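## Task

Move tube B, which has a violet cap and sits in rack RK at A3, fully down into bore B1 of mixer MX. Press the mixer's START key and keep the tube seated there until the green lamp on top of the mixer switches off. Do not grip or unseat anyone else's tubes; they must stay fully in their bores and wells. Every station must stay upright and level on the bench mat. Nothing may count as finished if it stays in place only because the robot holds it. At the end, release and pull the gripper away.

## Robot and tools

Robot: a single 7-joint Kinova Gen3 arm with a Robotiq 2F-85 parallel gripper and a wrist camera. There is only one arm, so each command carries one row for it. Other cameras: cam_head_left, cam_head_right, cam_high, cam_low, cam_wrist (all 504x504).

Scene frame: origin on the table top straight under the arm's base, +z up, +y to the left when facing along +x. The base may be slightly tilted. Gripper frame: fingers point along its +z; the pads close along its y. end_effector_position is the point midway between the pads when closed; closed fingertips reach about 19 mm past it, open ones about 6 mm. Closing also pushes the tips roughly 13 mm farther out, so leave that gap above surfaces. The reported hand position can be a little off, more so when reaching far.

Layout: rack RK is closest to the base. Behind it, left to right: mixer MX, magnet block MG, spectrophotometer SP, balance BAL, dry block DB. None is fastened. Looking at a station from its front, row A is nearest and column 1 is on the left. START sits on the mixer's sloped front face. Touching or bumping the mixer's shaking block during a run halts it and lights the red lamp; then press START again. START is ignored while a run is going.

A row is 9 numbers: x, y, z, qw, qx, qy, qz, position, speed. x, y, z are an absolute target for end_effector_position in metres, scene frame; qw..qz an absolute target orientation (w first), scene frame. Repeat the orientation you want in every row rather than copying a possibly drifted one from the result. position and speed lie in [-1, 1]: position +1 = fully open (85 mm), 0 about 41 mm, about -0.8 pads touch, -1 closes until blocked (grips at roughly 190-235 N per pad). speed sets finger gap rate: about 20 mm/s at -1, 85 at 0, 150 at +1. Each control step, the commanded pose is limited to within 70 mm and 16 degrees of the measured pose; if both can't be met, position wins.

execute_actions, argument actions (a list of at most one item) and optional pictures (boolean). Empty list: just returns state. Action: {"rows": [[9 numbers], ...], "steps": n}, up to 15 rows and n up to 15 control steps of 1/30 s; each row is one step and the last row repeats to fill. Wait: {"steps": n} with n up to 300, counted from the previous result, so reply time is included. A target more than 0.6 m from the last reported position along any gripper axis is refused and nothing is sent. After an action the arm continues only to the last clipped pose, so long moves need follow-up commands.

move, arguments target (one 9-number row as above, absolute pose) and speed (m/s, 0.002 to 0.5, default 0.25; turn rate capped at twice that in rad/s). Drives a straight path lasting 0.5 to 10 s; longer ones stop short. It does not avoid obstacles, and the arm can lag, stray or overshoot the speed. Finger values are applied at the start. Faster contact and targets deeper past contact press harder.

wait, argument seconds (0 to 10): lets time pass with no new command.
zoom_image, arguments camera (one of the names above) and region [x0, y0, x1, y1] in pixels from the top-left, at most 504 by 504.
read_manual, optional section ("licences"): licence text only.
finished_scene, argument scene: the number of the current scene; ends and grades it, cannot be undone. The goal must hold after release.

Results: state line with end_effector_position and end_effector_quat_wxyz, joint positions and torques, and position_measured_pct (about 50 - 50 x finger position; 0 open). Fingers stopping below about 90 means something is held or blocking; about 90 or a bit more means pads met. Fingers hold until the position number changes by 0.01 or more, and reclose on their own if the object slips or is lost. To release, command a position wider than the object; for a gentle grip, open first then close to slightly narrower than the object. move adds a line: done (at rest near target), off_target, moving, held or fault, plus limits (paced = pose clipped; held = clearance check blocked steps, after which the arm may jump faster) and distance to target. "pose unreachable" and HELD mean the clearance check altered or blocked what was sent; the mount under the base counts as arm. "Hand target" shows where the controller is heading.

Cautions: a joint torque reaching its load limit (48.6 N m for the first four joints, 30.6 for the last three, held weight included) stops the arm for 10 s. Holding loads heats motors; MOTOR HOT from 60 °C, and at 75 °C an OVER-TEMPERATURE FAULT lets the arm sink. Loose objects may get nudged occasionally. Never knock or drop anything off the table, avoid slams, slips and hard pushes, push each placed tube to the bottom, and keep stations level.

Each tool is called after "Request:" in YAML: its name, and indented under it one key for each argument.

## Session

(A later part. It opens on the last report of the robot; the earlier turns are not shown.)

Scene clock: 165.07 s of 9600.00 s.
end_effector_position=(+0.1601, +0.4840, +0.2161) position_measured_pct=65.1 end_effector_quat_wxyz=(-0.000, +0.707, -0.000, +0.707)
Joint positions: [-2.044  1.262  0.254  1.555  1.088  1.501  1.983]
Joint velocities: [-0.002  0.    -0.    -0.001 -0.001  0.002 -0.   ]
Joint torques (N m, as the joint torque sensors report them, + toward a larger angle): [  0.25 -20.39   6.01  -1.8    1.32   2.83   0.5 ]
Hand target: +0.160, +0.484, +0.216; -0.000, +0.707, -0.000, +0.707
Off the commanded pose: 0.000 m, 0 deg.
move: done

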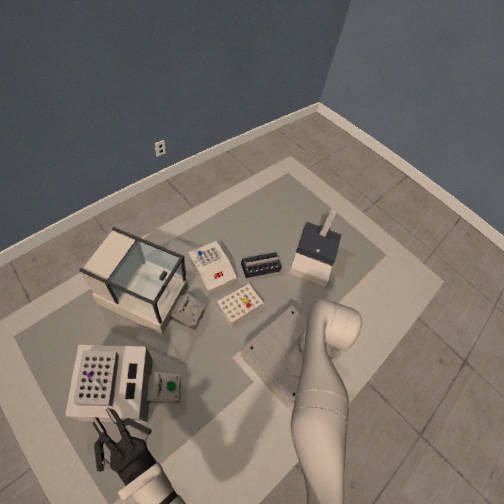

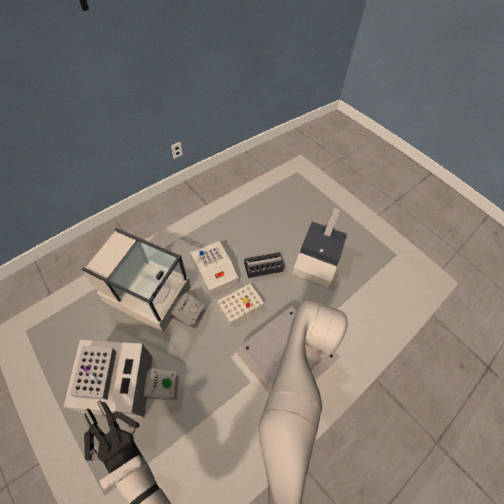

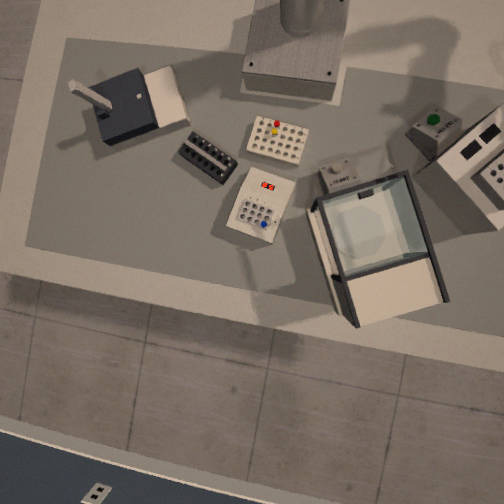

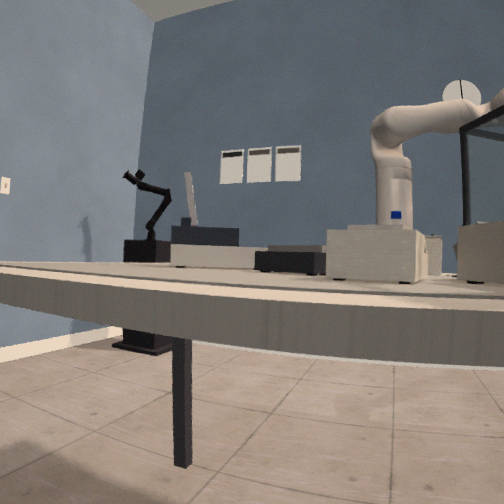

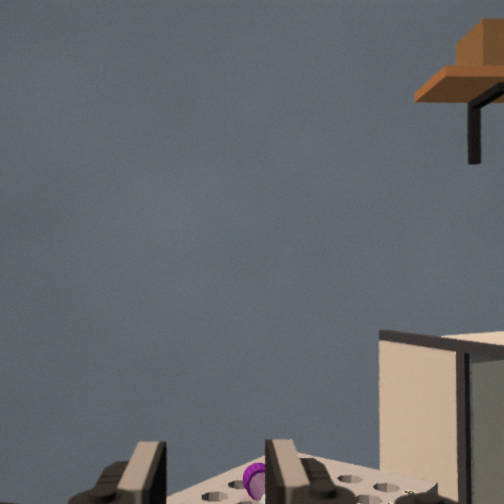

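Request:
move:
  target: [0.16, 0.484, 0.32, 0, 0.7071, 0, 0.7071, -0.3, 0]
  speed: 0.15

Request:
move:
  target: [0.24, 0.50, 0.34, 0, 1, 0, 0, -0.3, 0]
  speed: 0.2

Scene clock: 169.57 s of 9600.00 s.
end_effector_position=(+0.1601, +0.4840, +0.3199) position_measured_pct=65.1 end_effector_quat_wxyz=(+0.000, +0.707, +0.000, +0.707)
Joint positions: [-2.064  1.041  0.288  1.635  1.124  1.541  2.118]
Joint velocities: [ 0.    -0.007  0.001  0.001  0.     0.001  0.002]
Joint torques (N m, as the joint torque sensors report them, + toward a larger angle): [ -0.43 -19.07   5.7   -3.05   1.92   2.7   -0.01]
Hand target: +0.160, +0.484, +0.320; -0.000, +0.707, +0.000, +0.707
Off the commanded pose: 0.000 m, 0 deg.
move: done

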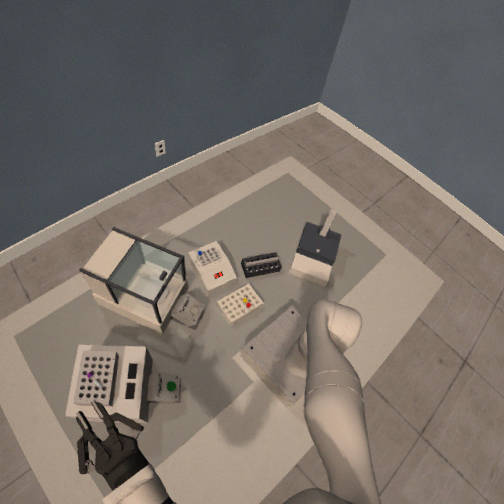

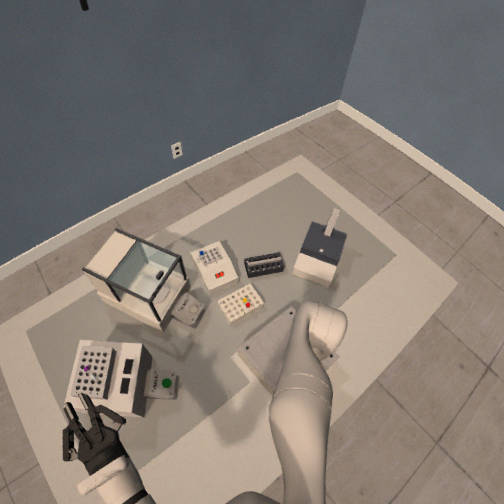

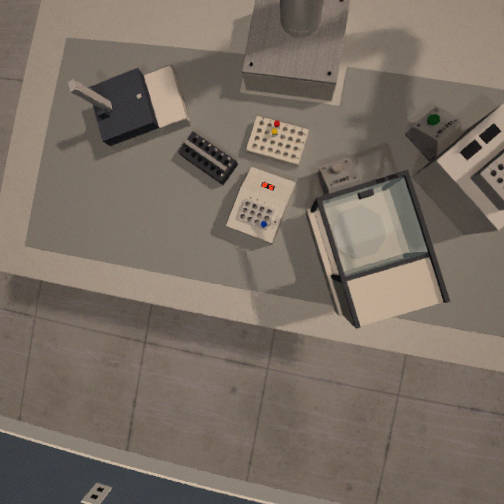

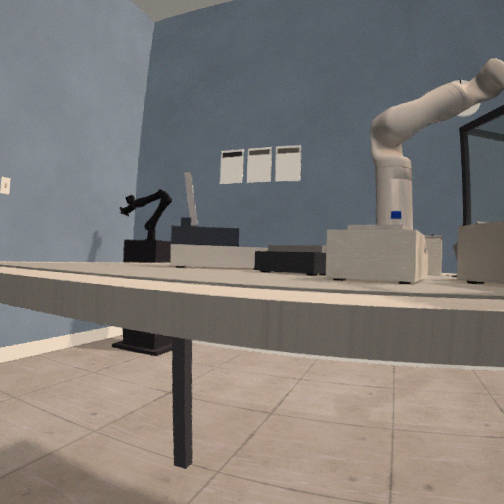

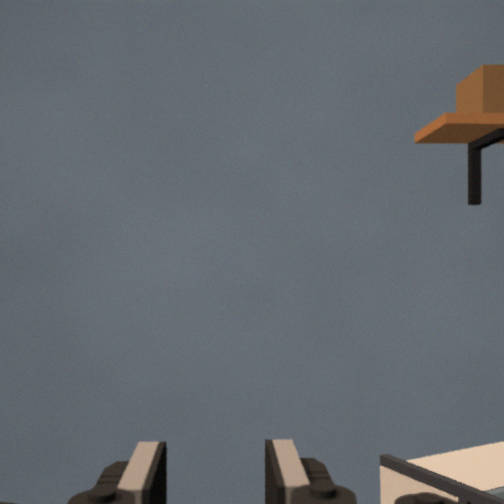

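Scene clock: 173.93 s of 9600.00 s.
end_effector_position=(+0.2406, +0.4992, +0.3406) position_measured_pct=65.1 end_effector_quat_wxyz=(-0.001, +1.000, -0.001, +0.002)
Joint positions: [-1.053  0.636 -0.167  1.131  0.107  1.387  3.469]
Joint velocities: [ 0.007  0.008  0.002 -0.007 -0.004  0.005  0.005]
Joint torques (N m, as the joint torque sensors report them, + toward a larger angle): [ -0.62 -20.16  -0.32  -8.33  -0.16  -0.07  -0.34]
Hand target: +0.241, +0.499, +0.340; -0.001, +1.000, -0.001, +0.002
Off the commanded pose: 0.001 m, 0 deg.
move: done

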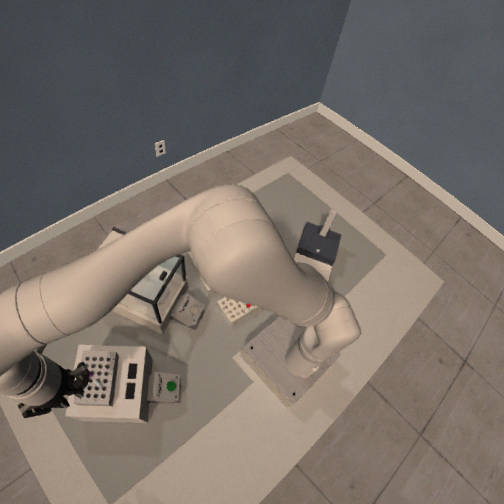

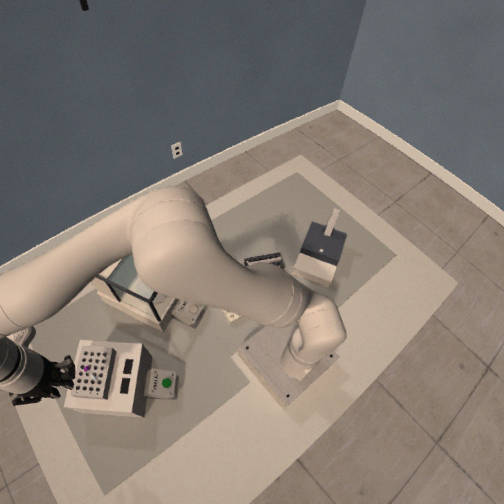

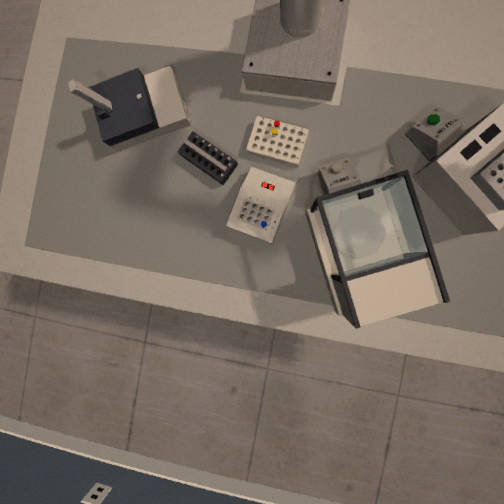

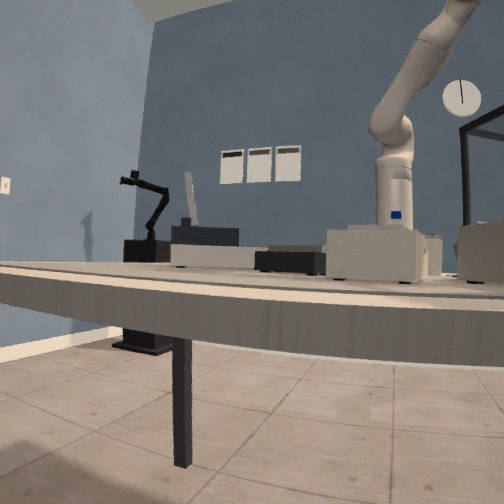

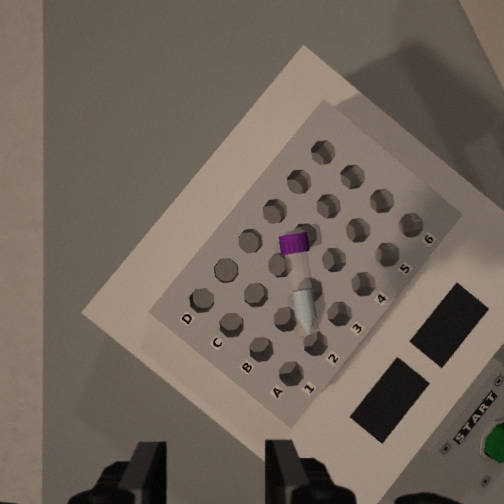

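Request:
move:
  target: [0.299, 0.471, 0.26, 0, 1, 0, 0, -0.3, 0]
  speed: 0.1

Scene clock: 185.33 s of 9600.00 s.
end_effector_position=(+0.2989, +0.4711, +0.2601) position_measured_pct=65.1 end_effector_quat_wxyz=(+0.000, +1.000, +0.000, -0.000)
Joint positions: [-0.935  0.707 -0.16   1.267  0.116  1.185  3.579]
Joint velocities: [ 0.003  0.002  0.001 -0.    -0.    -0.002  0.002]
Joint torques (N m, as the joint torque sensors report them, + toward a larger angle): [ -0.07 -21.47  -0.4   -8.27   0.09   0.04   0.31]
Hand target: +0.299, +0.471, +0.260; +0.000, +1.000, +0.000, -0.000
Off the commanded pose: 0.000 m, 0 deg.
move: done

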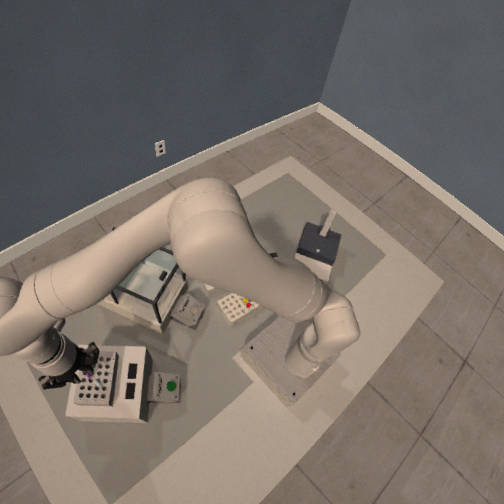

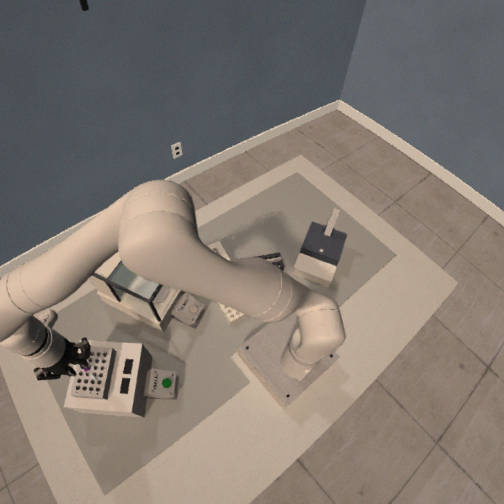

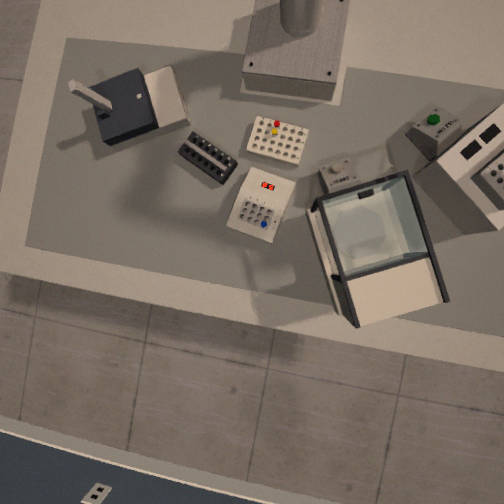

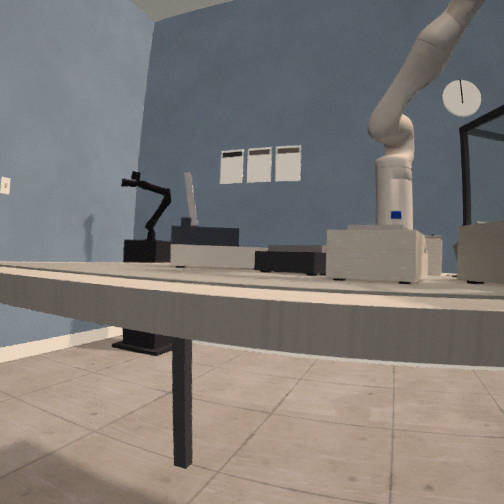

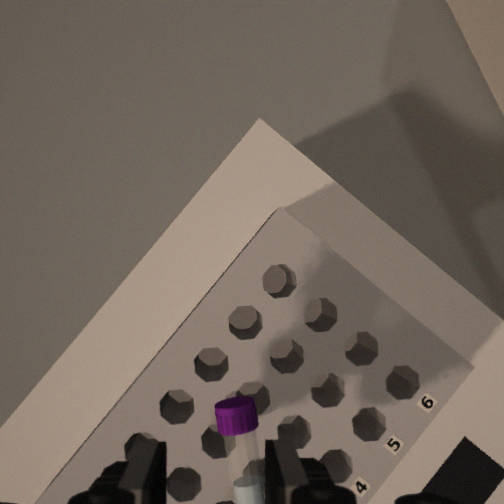

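Request:
move:
  target: [0.301, 0.466, 0.219, 0, 1, 0, 0, -0.3, 0]
  speed: 0.04

Request:
move:
  target: [0.301, 0.466, 0.219, 0, 1, 0, 0, -1, -0.3]
  speed: 0.04

Scene clock: 190.30 s of 9600.00 s.
end_effector_position=(+0.3010, +0.4661, +0.2191) position_measured_pct=65.1 end_effector_quat_wxyz=(-0.000, +1.000, +0.000, -0.000)
Joint positions: [-0.926  0.743 -0.157  1.339  0.125  1.076  3.577]
Joint velocities: [ 0.     0.001  0.001  0.001 -0.    -0.003  0.001]
Joint torques (N m, as the joint torque sensors report them, + toward a larger angle): [ -0.4  -22.17  -0.58  -8.03   0.07   0.23   0.25]
Hand target: +0.301, +0.466, +0.219; -0.000, +1.000, +0.000, -0.000
Off the commanded pose: 0.000 m, 0 deg.
move: done

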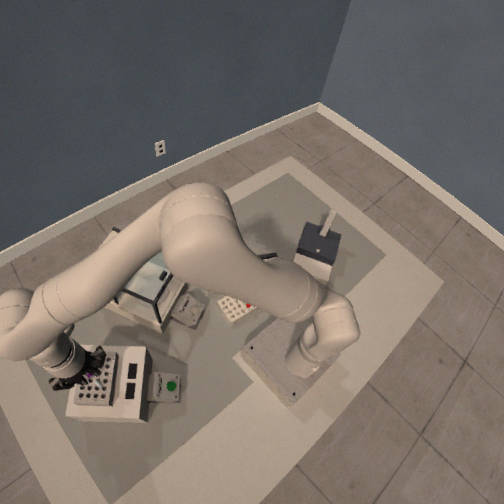

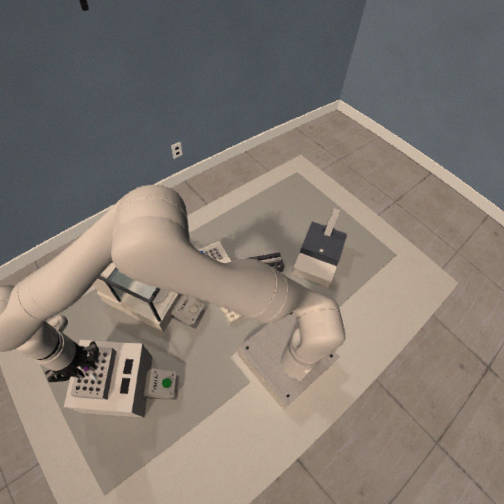

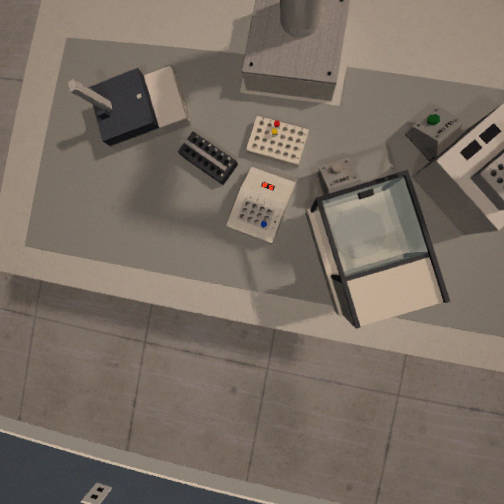

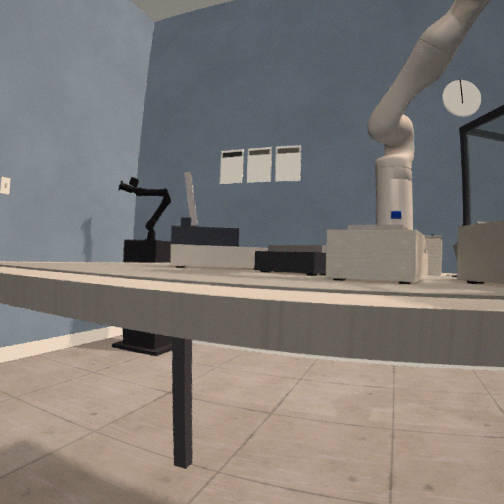

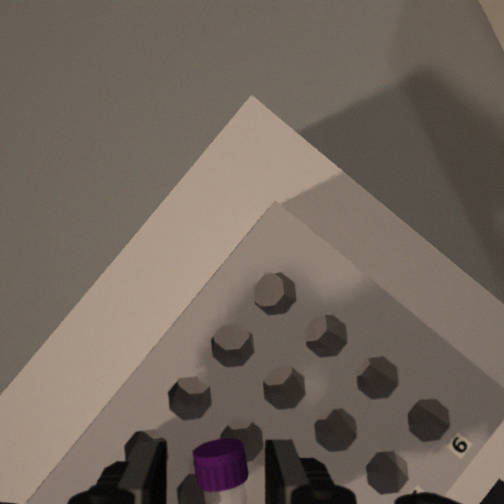

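Scene clock: 191.00 s of 9600.00 s.
end_effector_position=(+0.3010, +0.4661, +0.2193) position_measured_pct=84.5 end_effector_quat_wxyz=(-0.000, +1.000, +0.000, +0.000)
Joint positions: [-0.926  0.743 -0.157  1.339  0.125  1.076  3.577]
Joint velocities: [-0.    -0.    -0.001  0.    -0.    -0.     0.001]
Joint torques (N m, as the joint torque sensors report them, + toward a larger angle): [  0.05 -20.73  -0.5   -7.93   0.14  -0.46   0.21]
Hand target: +0.301, +0.466, +0.219; +0.000, +1.000, +0.000, -0.000
Off the commanded pose: 0.000 m, 0 deg.
move: done

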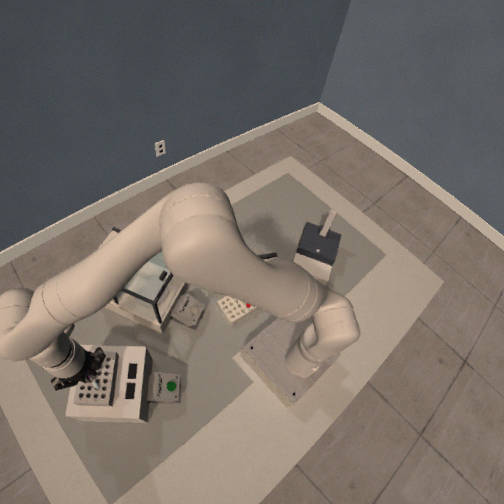

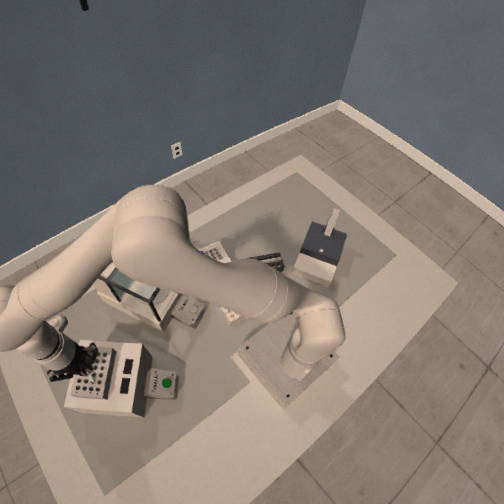

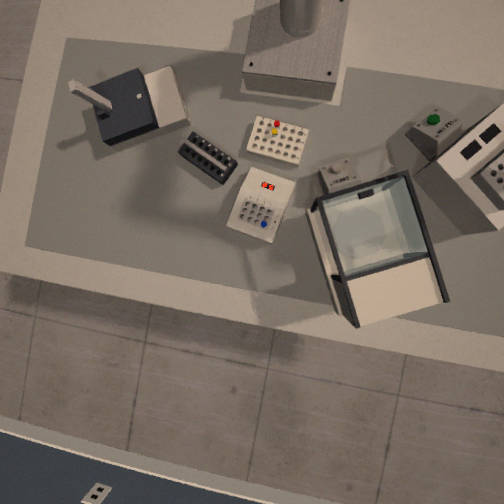

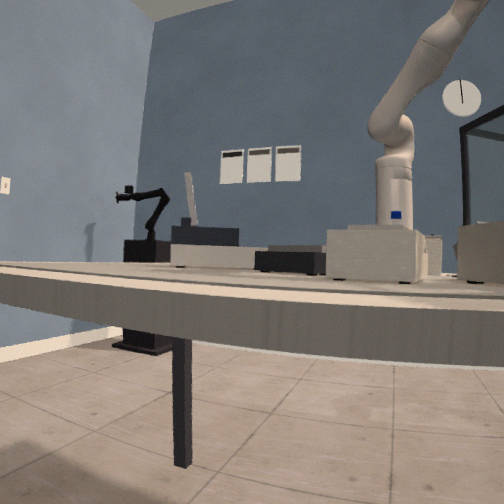

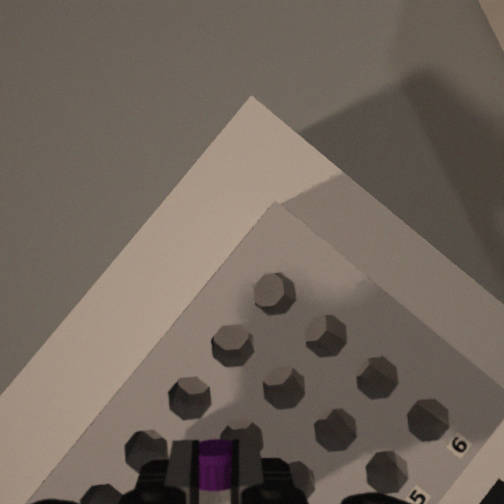

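Gripped. Lift and rotate.

Request:
move:
  target: [0.28, 0.475, 0.33, 0, 1, 0, 0, -1, 0]
  speed: 0.1

Request:
move:
  target: [0.222, 0.484, 0.29, 0, 0.7071, 0, 0.7071, -1, 0]
  speed: 0.2

Request:
move:
  target: [0.222, 0.484, 0.245, 0, 0.7071, 0, 0.7071, -1, 0]
  speed: 0.05

Request:
zoom_image:
  camera: "cam_head_left"
  region: [50, 340, 160, 430]

Request:
zoom_image:
  camera: "cam_head_right"
  region: [50, 340, 160, 430]

Scene clock: 197.63 s of 9600.00 s.
end_effector_position=(+0.2801, +0.4749, +0.3299) position_measured_pct=84.5 end_effector_quat_wxyz=(+0.000, +1.000, -0.000, +0.000)
Joint positions: [-0.969  0.637 -0.164  1.163  0.103  1.357  3.555]
Joint velocities: [-0.001 -0.    -0.001 -0.002 -0.001  0.004 -0.   ]
Joint torques (N m, as the joint torque sensors report them, + toward a larger angle): [ -0.52 -20.57  -0.59  -7.99  -0.07  -0.06   0.28]
Hand target: +0.280, +0.475, +0.330; +0.000, +1.000, -0.000, +0.000
Off the commanded pose: 0.000 m, 0 deg.
move: done

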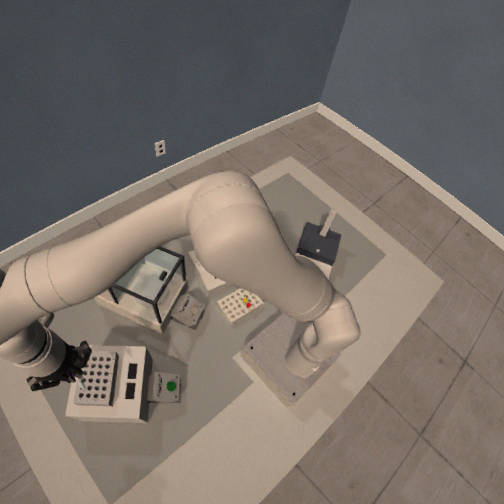

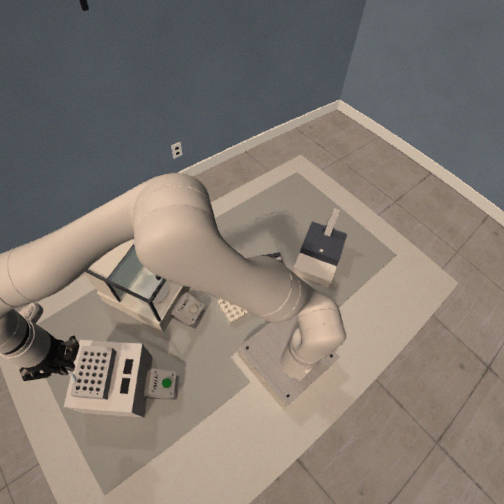

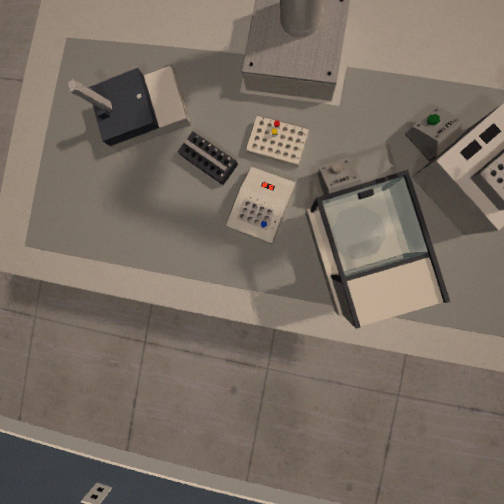

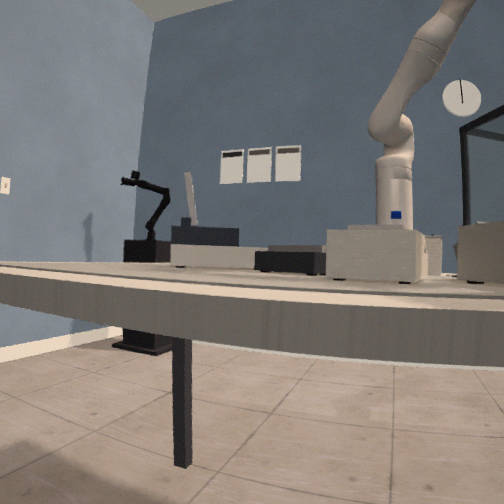

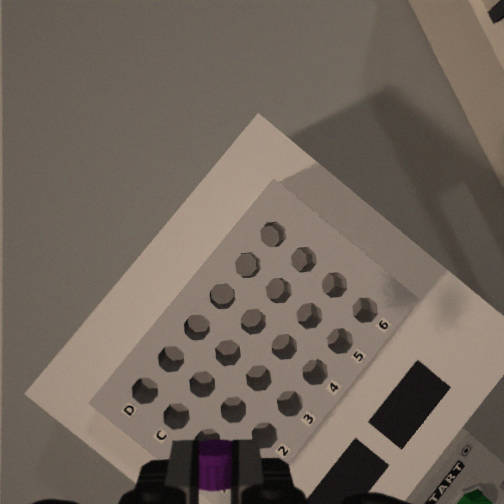

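Scene clock: 201.97 s of 9600.00 s.
end_effector_position=(+0.2211, +0.4849, +0.2900) position_measured_pct=84.5 end_effector_quat_wxyz=(-0.000, +0.709, +0.001, +0.705)
Joint positions: [-2.001  1.103  0.368  1.678  1.171  1.387  2.053]
Joint velocities: [-0.003  0.014 -0.002 -0.003 -0.     0.005 -0.002]
Joint torques (N m, as the joint torque sensors report them, + toward a larger angle): [ -0.29 -19.38   6.55  -2.25   1.58   2.87   0.33]
Hand target: +0.221, +0.485, +0.290; -0.000, +0.709, +0.001, +0.705
Off the commanded pose: 0.001 m, 0 deg.
move: done

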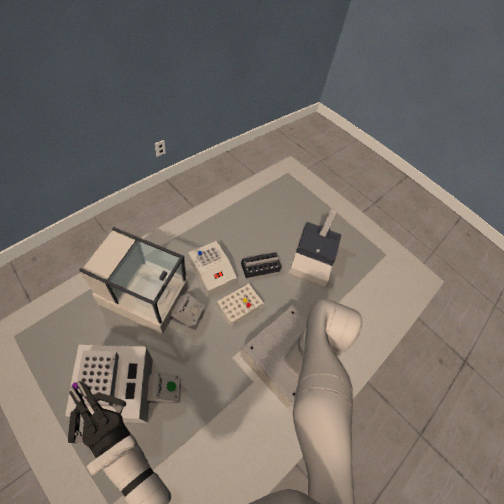

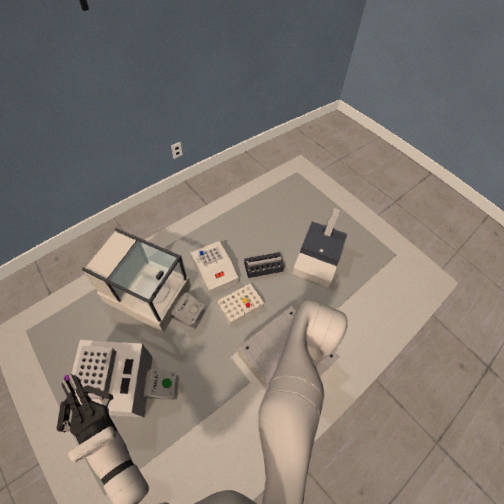

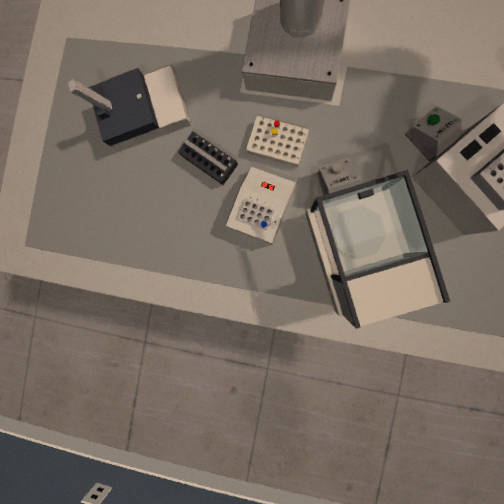

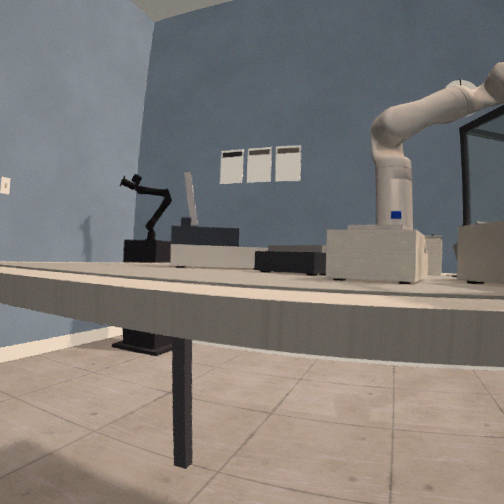

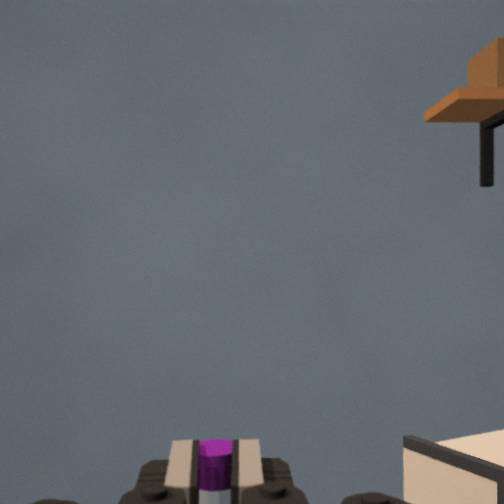

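Scene clock: 203.20 s of 9600.00 s.
end_effector_position=(+0.2219, +0.4840, +0.2451) position_measured_pct=84.5 end_effector_quat_wxyz=(-0.000, +0.707, -0.000, +0.707)
Joint positions: [-1.991  1.205  0.352  1.644  1.156  1.376  1.989]
Joint velocities: [ 0.001  0.005 -0.001 -0.002 -0.     0.    -0.001]
Joint torques (N m, as the joint torque sensors report them, + toward a larger angle): [  0.02 -19.4    6.5   -1.68   1.46   3.11   0.23]
Hand target: +0.222, +0.484, +0.245; +0.000, +0.707, -0.000, +0.707
Off the commanded pose: 0.000 m, 0 deg.
move: done

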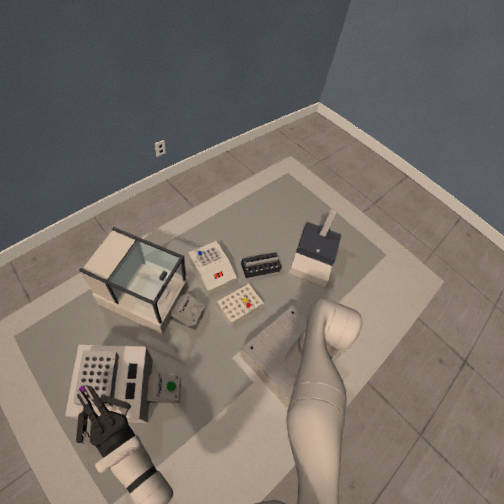

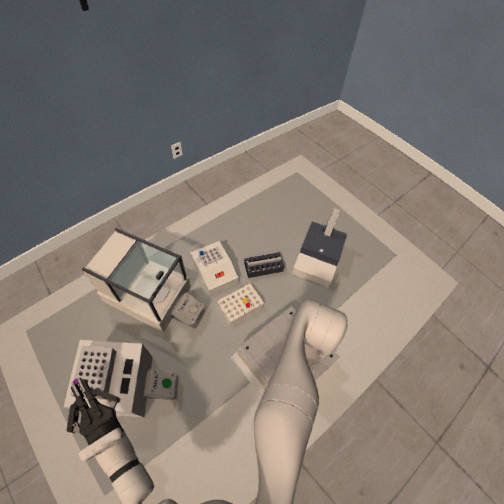

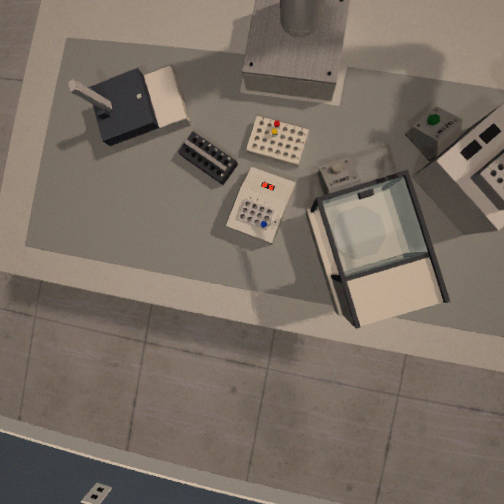

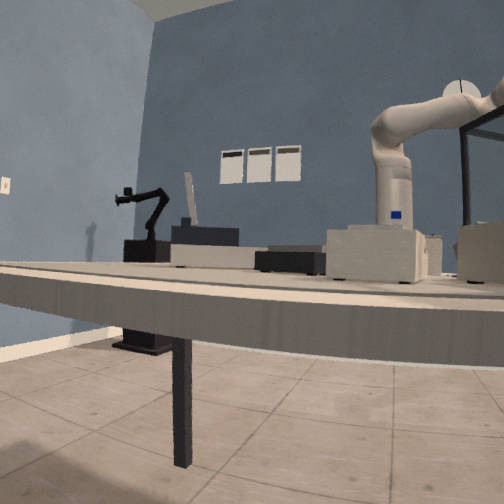

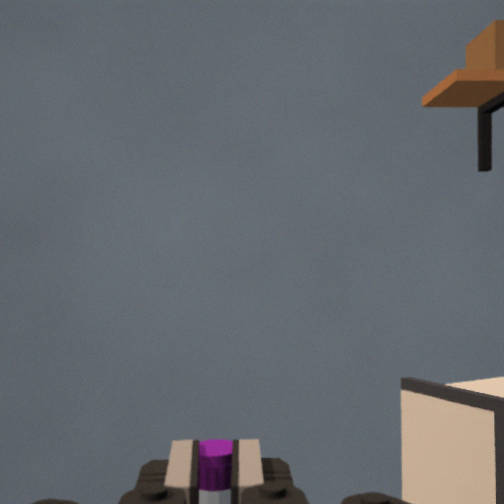

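Region (50, 340, 160, 430) of cam_head_left's 504x504 image, scaled by 4.582, with more detail than that image has; it fills the top 412 rows of this view, and the rest is white.

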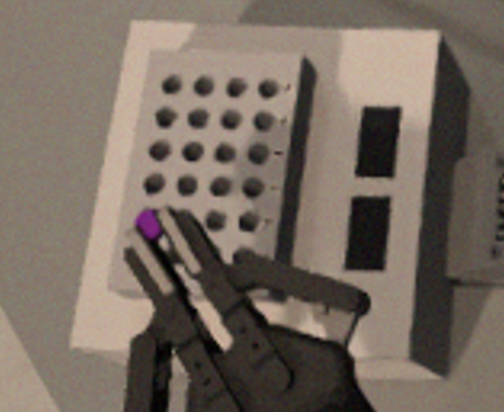

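Region (50, 340, 160, 430) of cam_head_right's 504x504 image, scaled by 4.582, with more detail than that image has; it fills the top 412 rows of this view, and the rest is white.

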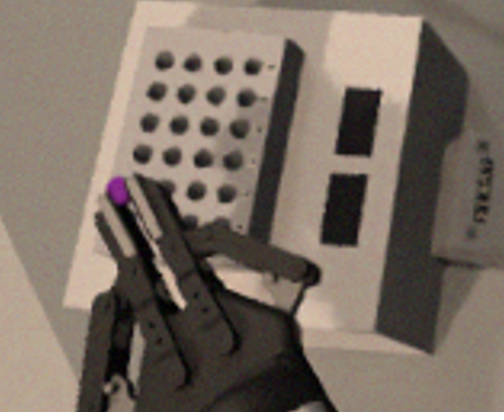

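Request:
move:
  target: [0.208, 0.477, 0.245, 0, 0.7071, 0, 0.7071, -1, 0]
  speed: 0.03

Request:
move:
  target: [0.208, 0.477, 0.214, 0, 0.7071, 0, 0.7071, -1, 0]
  speed: 0.015

Request:
zoom_image:
  camera: "cam_head_left"
  region: [50, 340, 160, 430]

Request:
zoom_image:
  camera: "cam_head_right"
  region: [50, 340, 160, 430]

Scene clock: 211.73 s of 9600.00 s.
end_effector_position=(+0.2082, +0.4770, +0.2449) position_measured_pct=84.5 end_effector_quat_wxyz=(+0.000, +0.707, -0.000, +0.707)
Joint positions: [-2.016  1.2    0.341  1.659  1.135  1.393  1.979]
Joint velocities: [-0.004 -0.001 -0.     0.001 -0.001  0.002 -0.001]
Joint torques (N m, as the joint torque sensors report them, + toward a larger angle): [  0.19 -19.81   5.76  -1.5    1.31   2.92  -0.06]
Hand target: +0.208, +0.477, +0.245; -0.000, +0.707, -0.000, +0.707
Off the commanded pose: 0.000 m, 0 deg.
move: done

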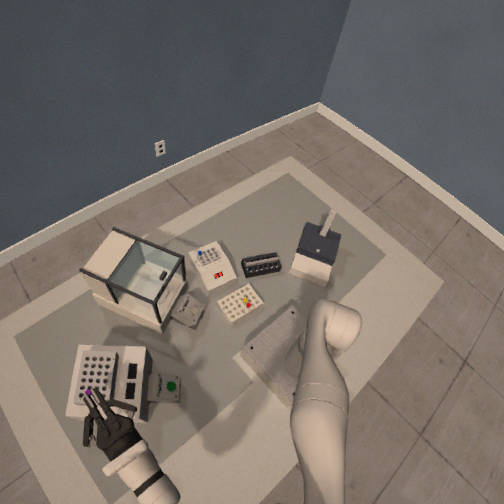

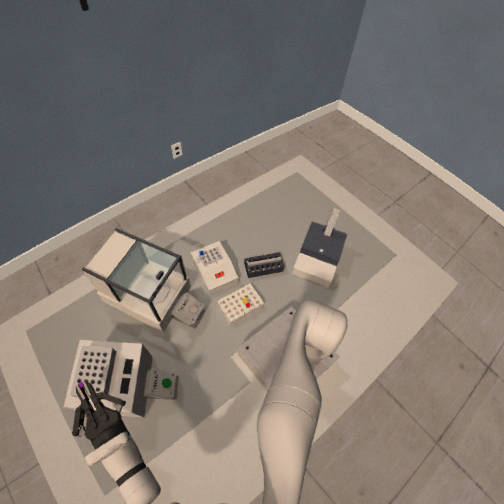

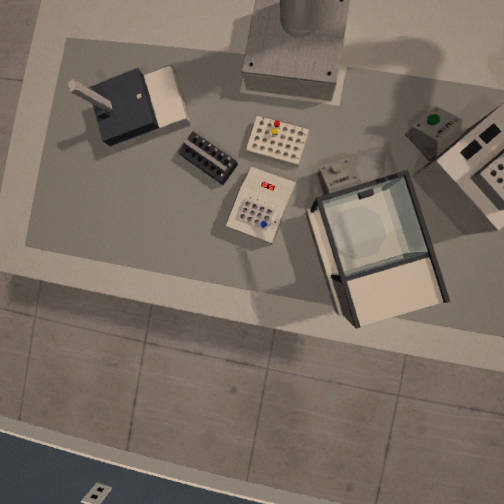

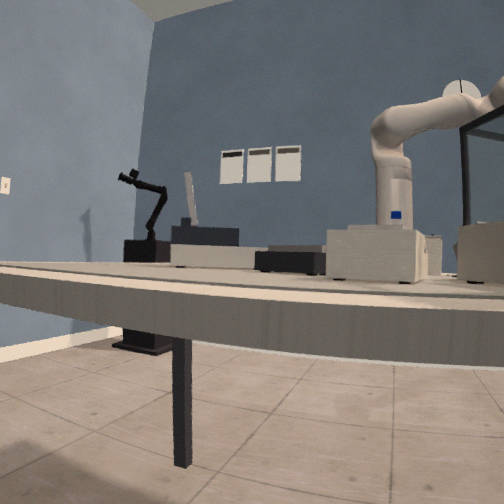

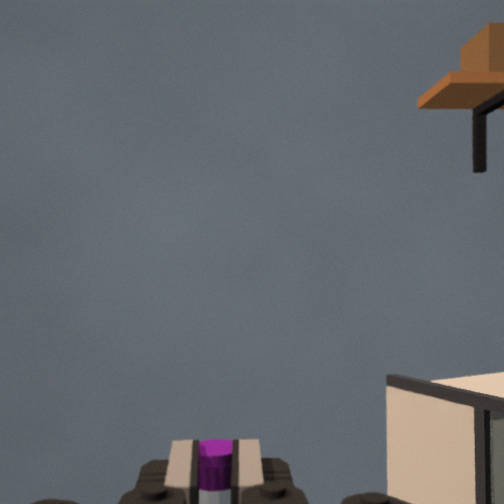

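Scene clock: 214.03 s of 9600.00 s.
end_effector_position=(+0.2080, +0.4770, +0.2141) position_measured_pct=84.5 end_effector_quat_wxyz=(-0.000, +0.707, -0.000, +0.707)
Joint positions: [-2.01   1.268  0.329  1.626  1.124  1.386  1.944]
Joint velocities: [-0.     0.003  0.    -0.001 -0.001  0.    -0.002]
Joint torques (N m, as the joint torque sensors report them, + toward a larger angle): [  0.03 -20.27   5.99  -1.26   0.78   3.06  -0.02]
Hand target: +0.208, +0.477, +0.214; +0.000, +0.707, -0.000, +0.707
Off the commanded pose: 0.000 m, 0 deg.
move: done

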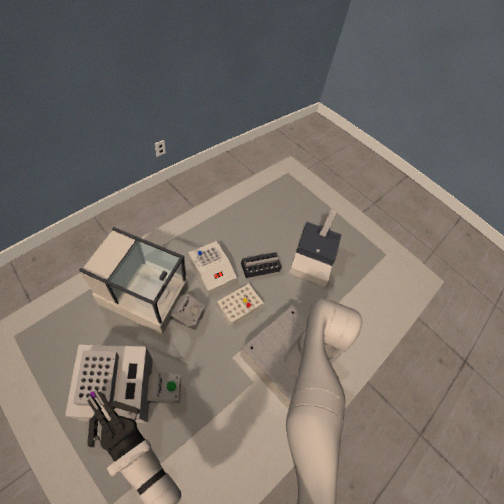

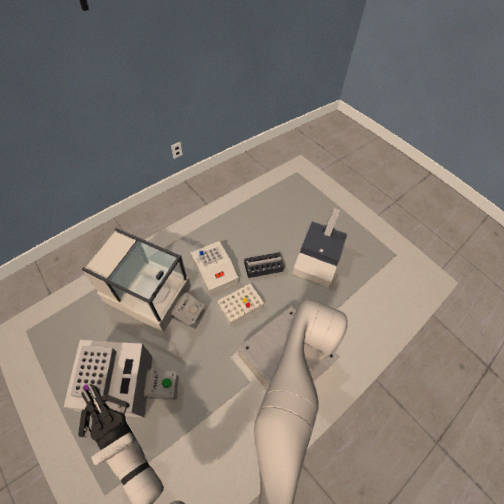

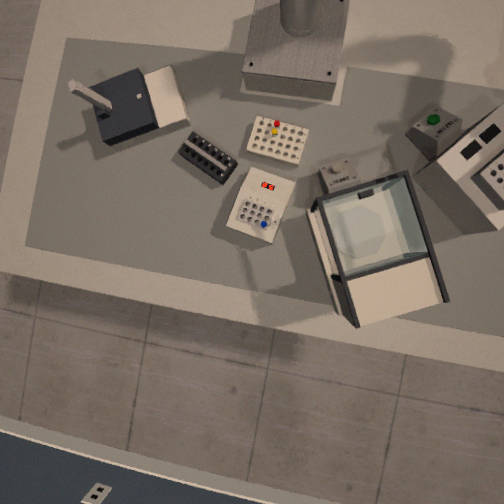

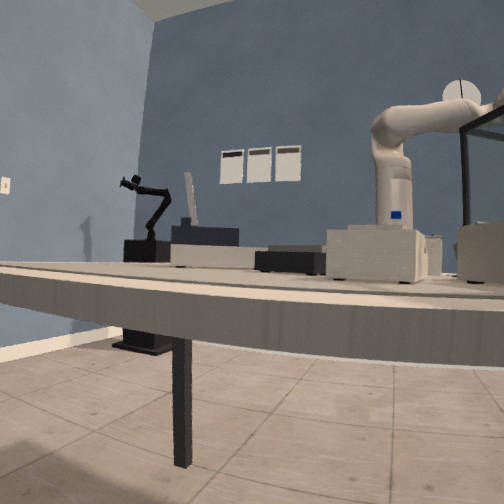

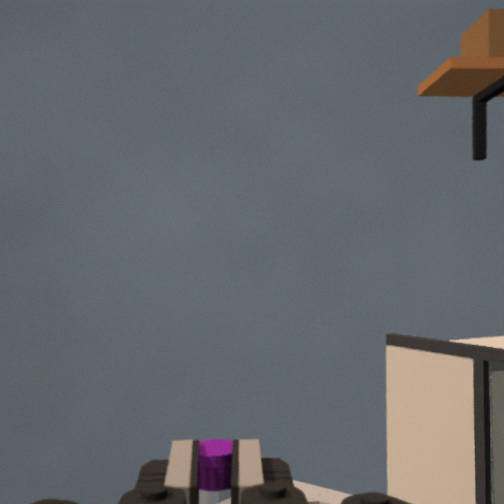

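Region (50, 340, 160, 430) of cam_head_left's 504x504 image, scaled by 4.582, with more detail than that image has; it fills the top 412 rows of this view, and the rest is white.

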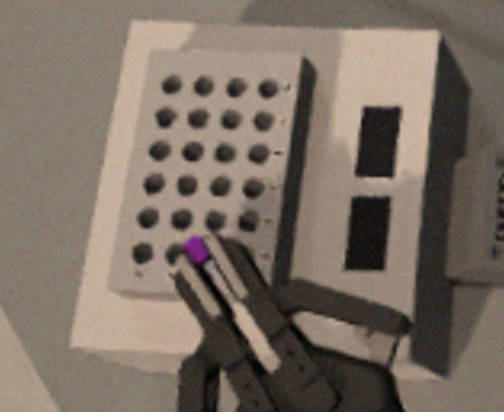

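Region (50, 340, 160, 430) of cam_head_right's 504x504 image, scaled by 4.582, with more detail than that image has; it fills the top 412 rows of this view, and the rest is white.

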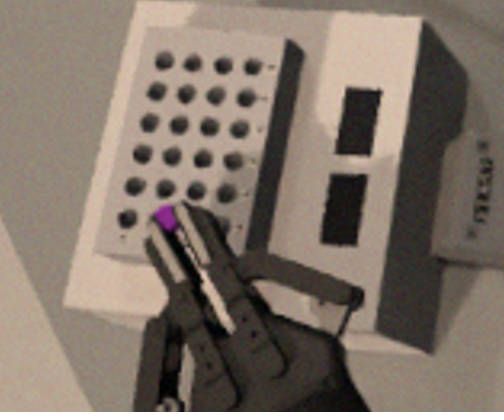

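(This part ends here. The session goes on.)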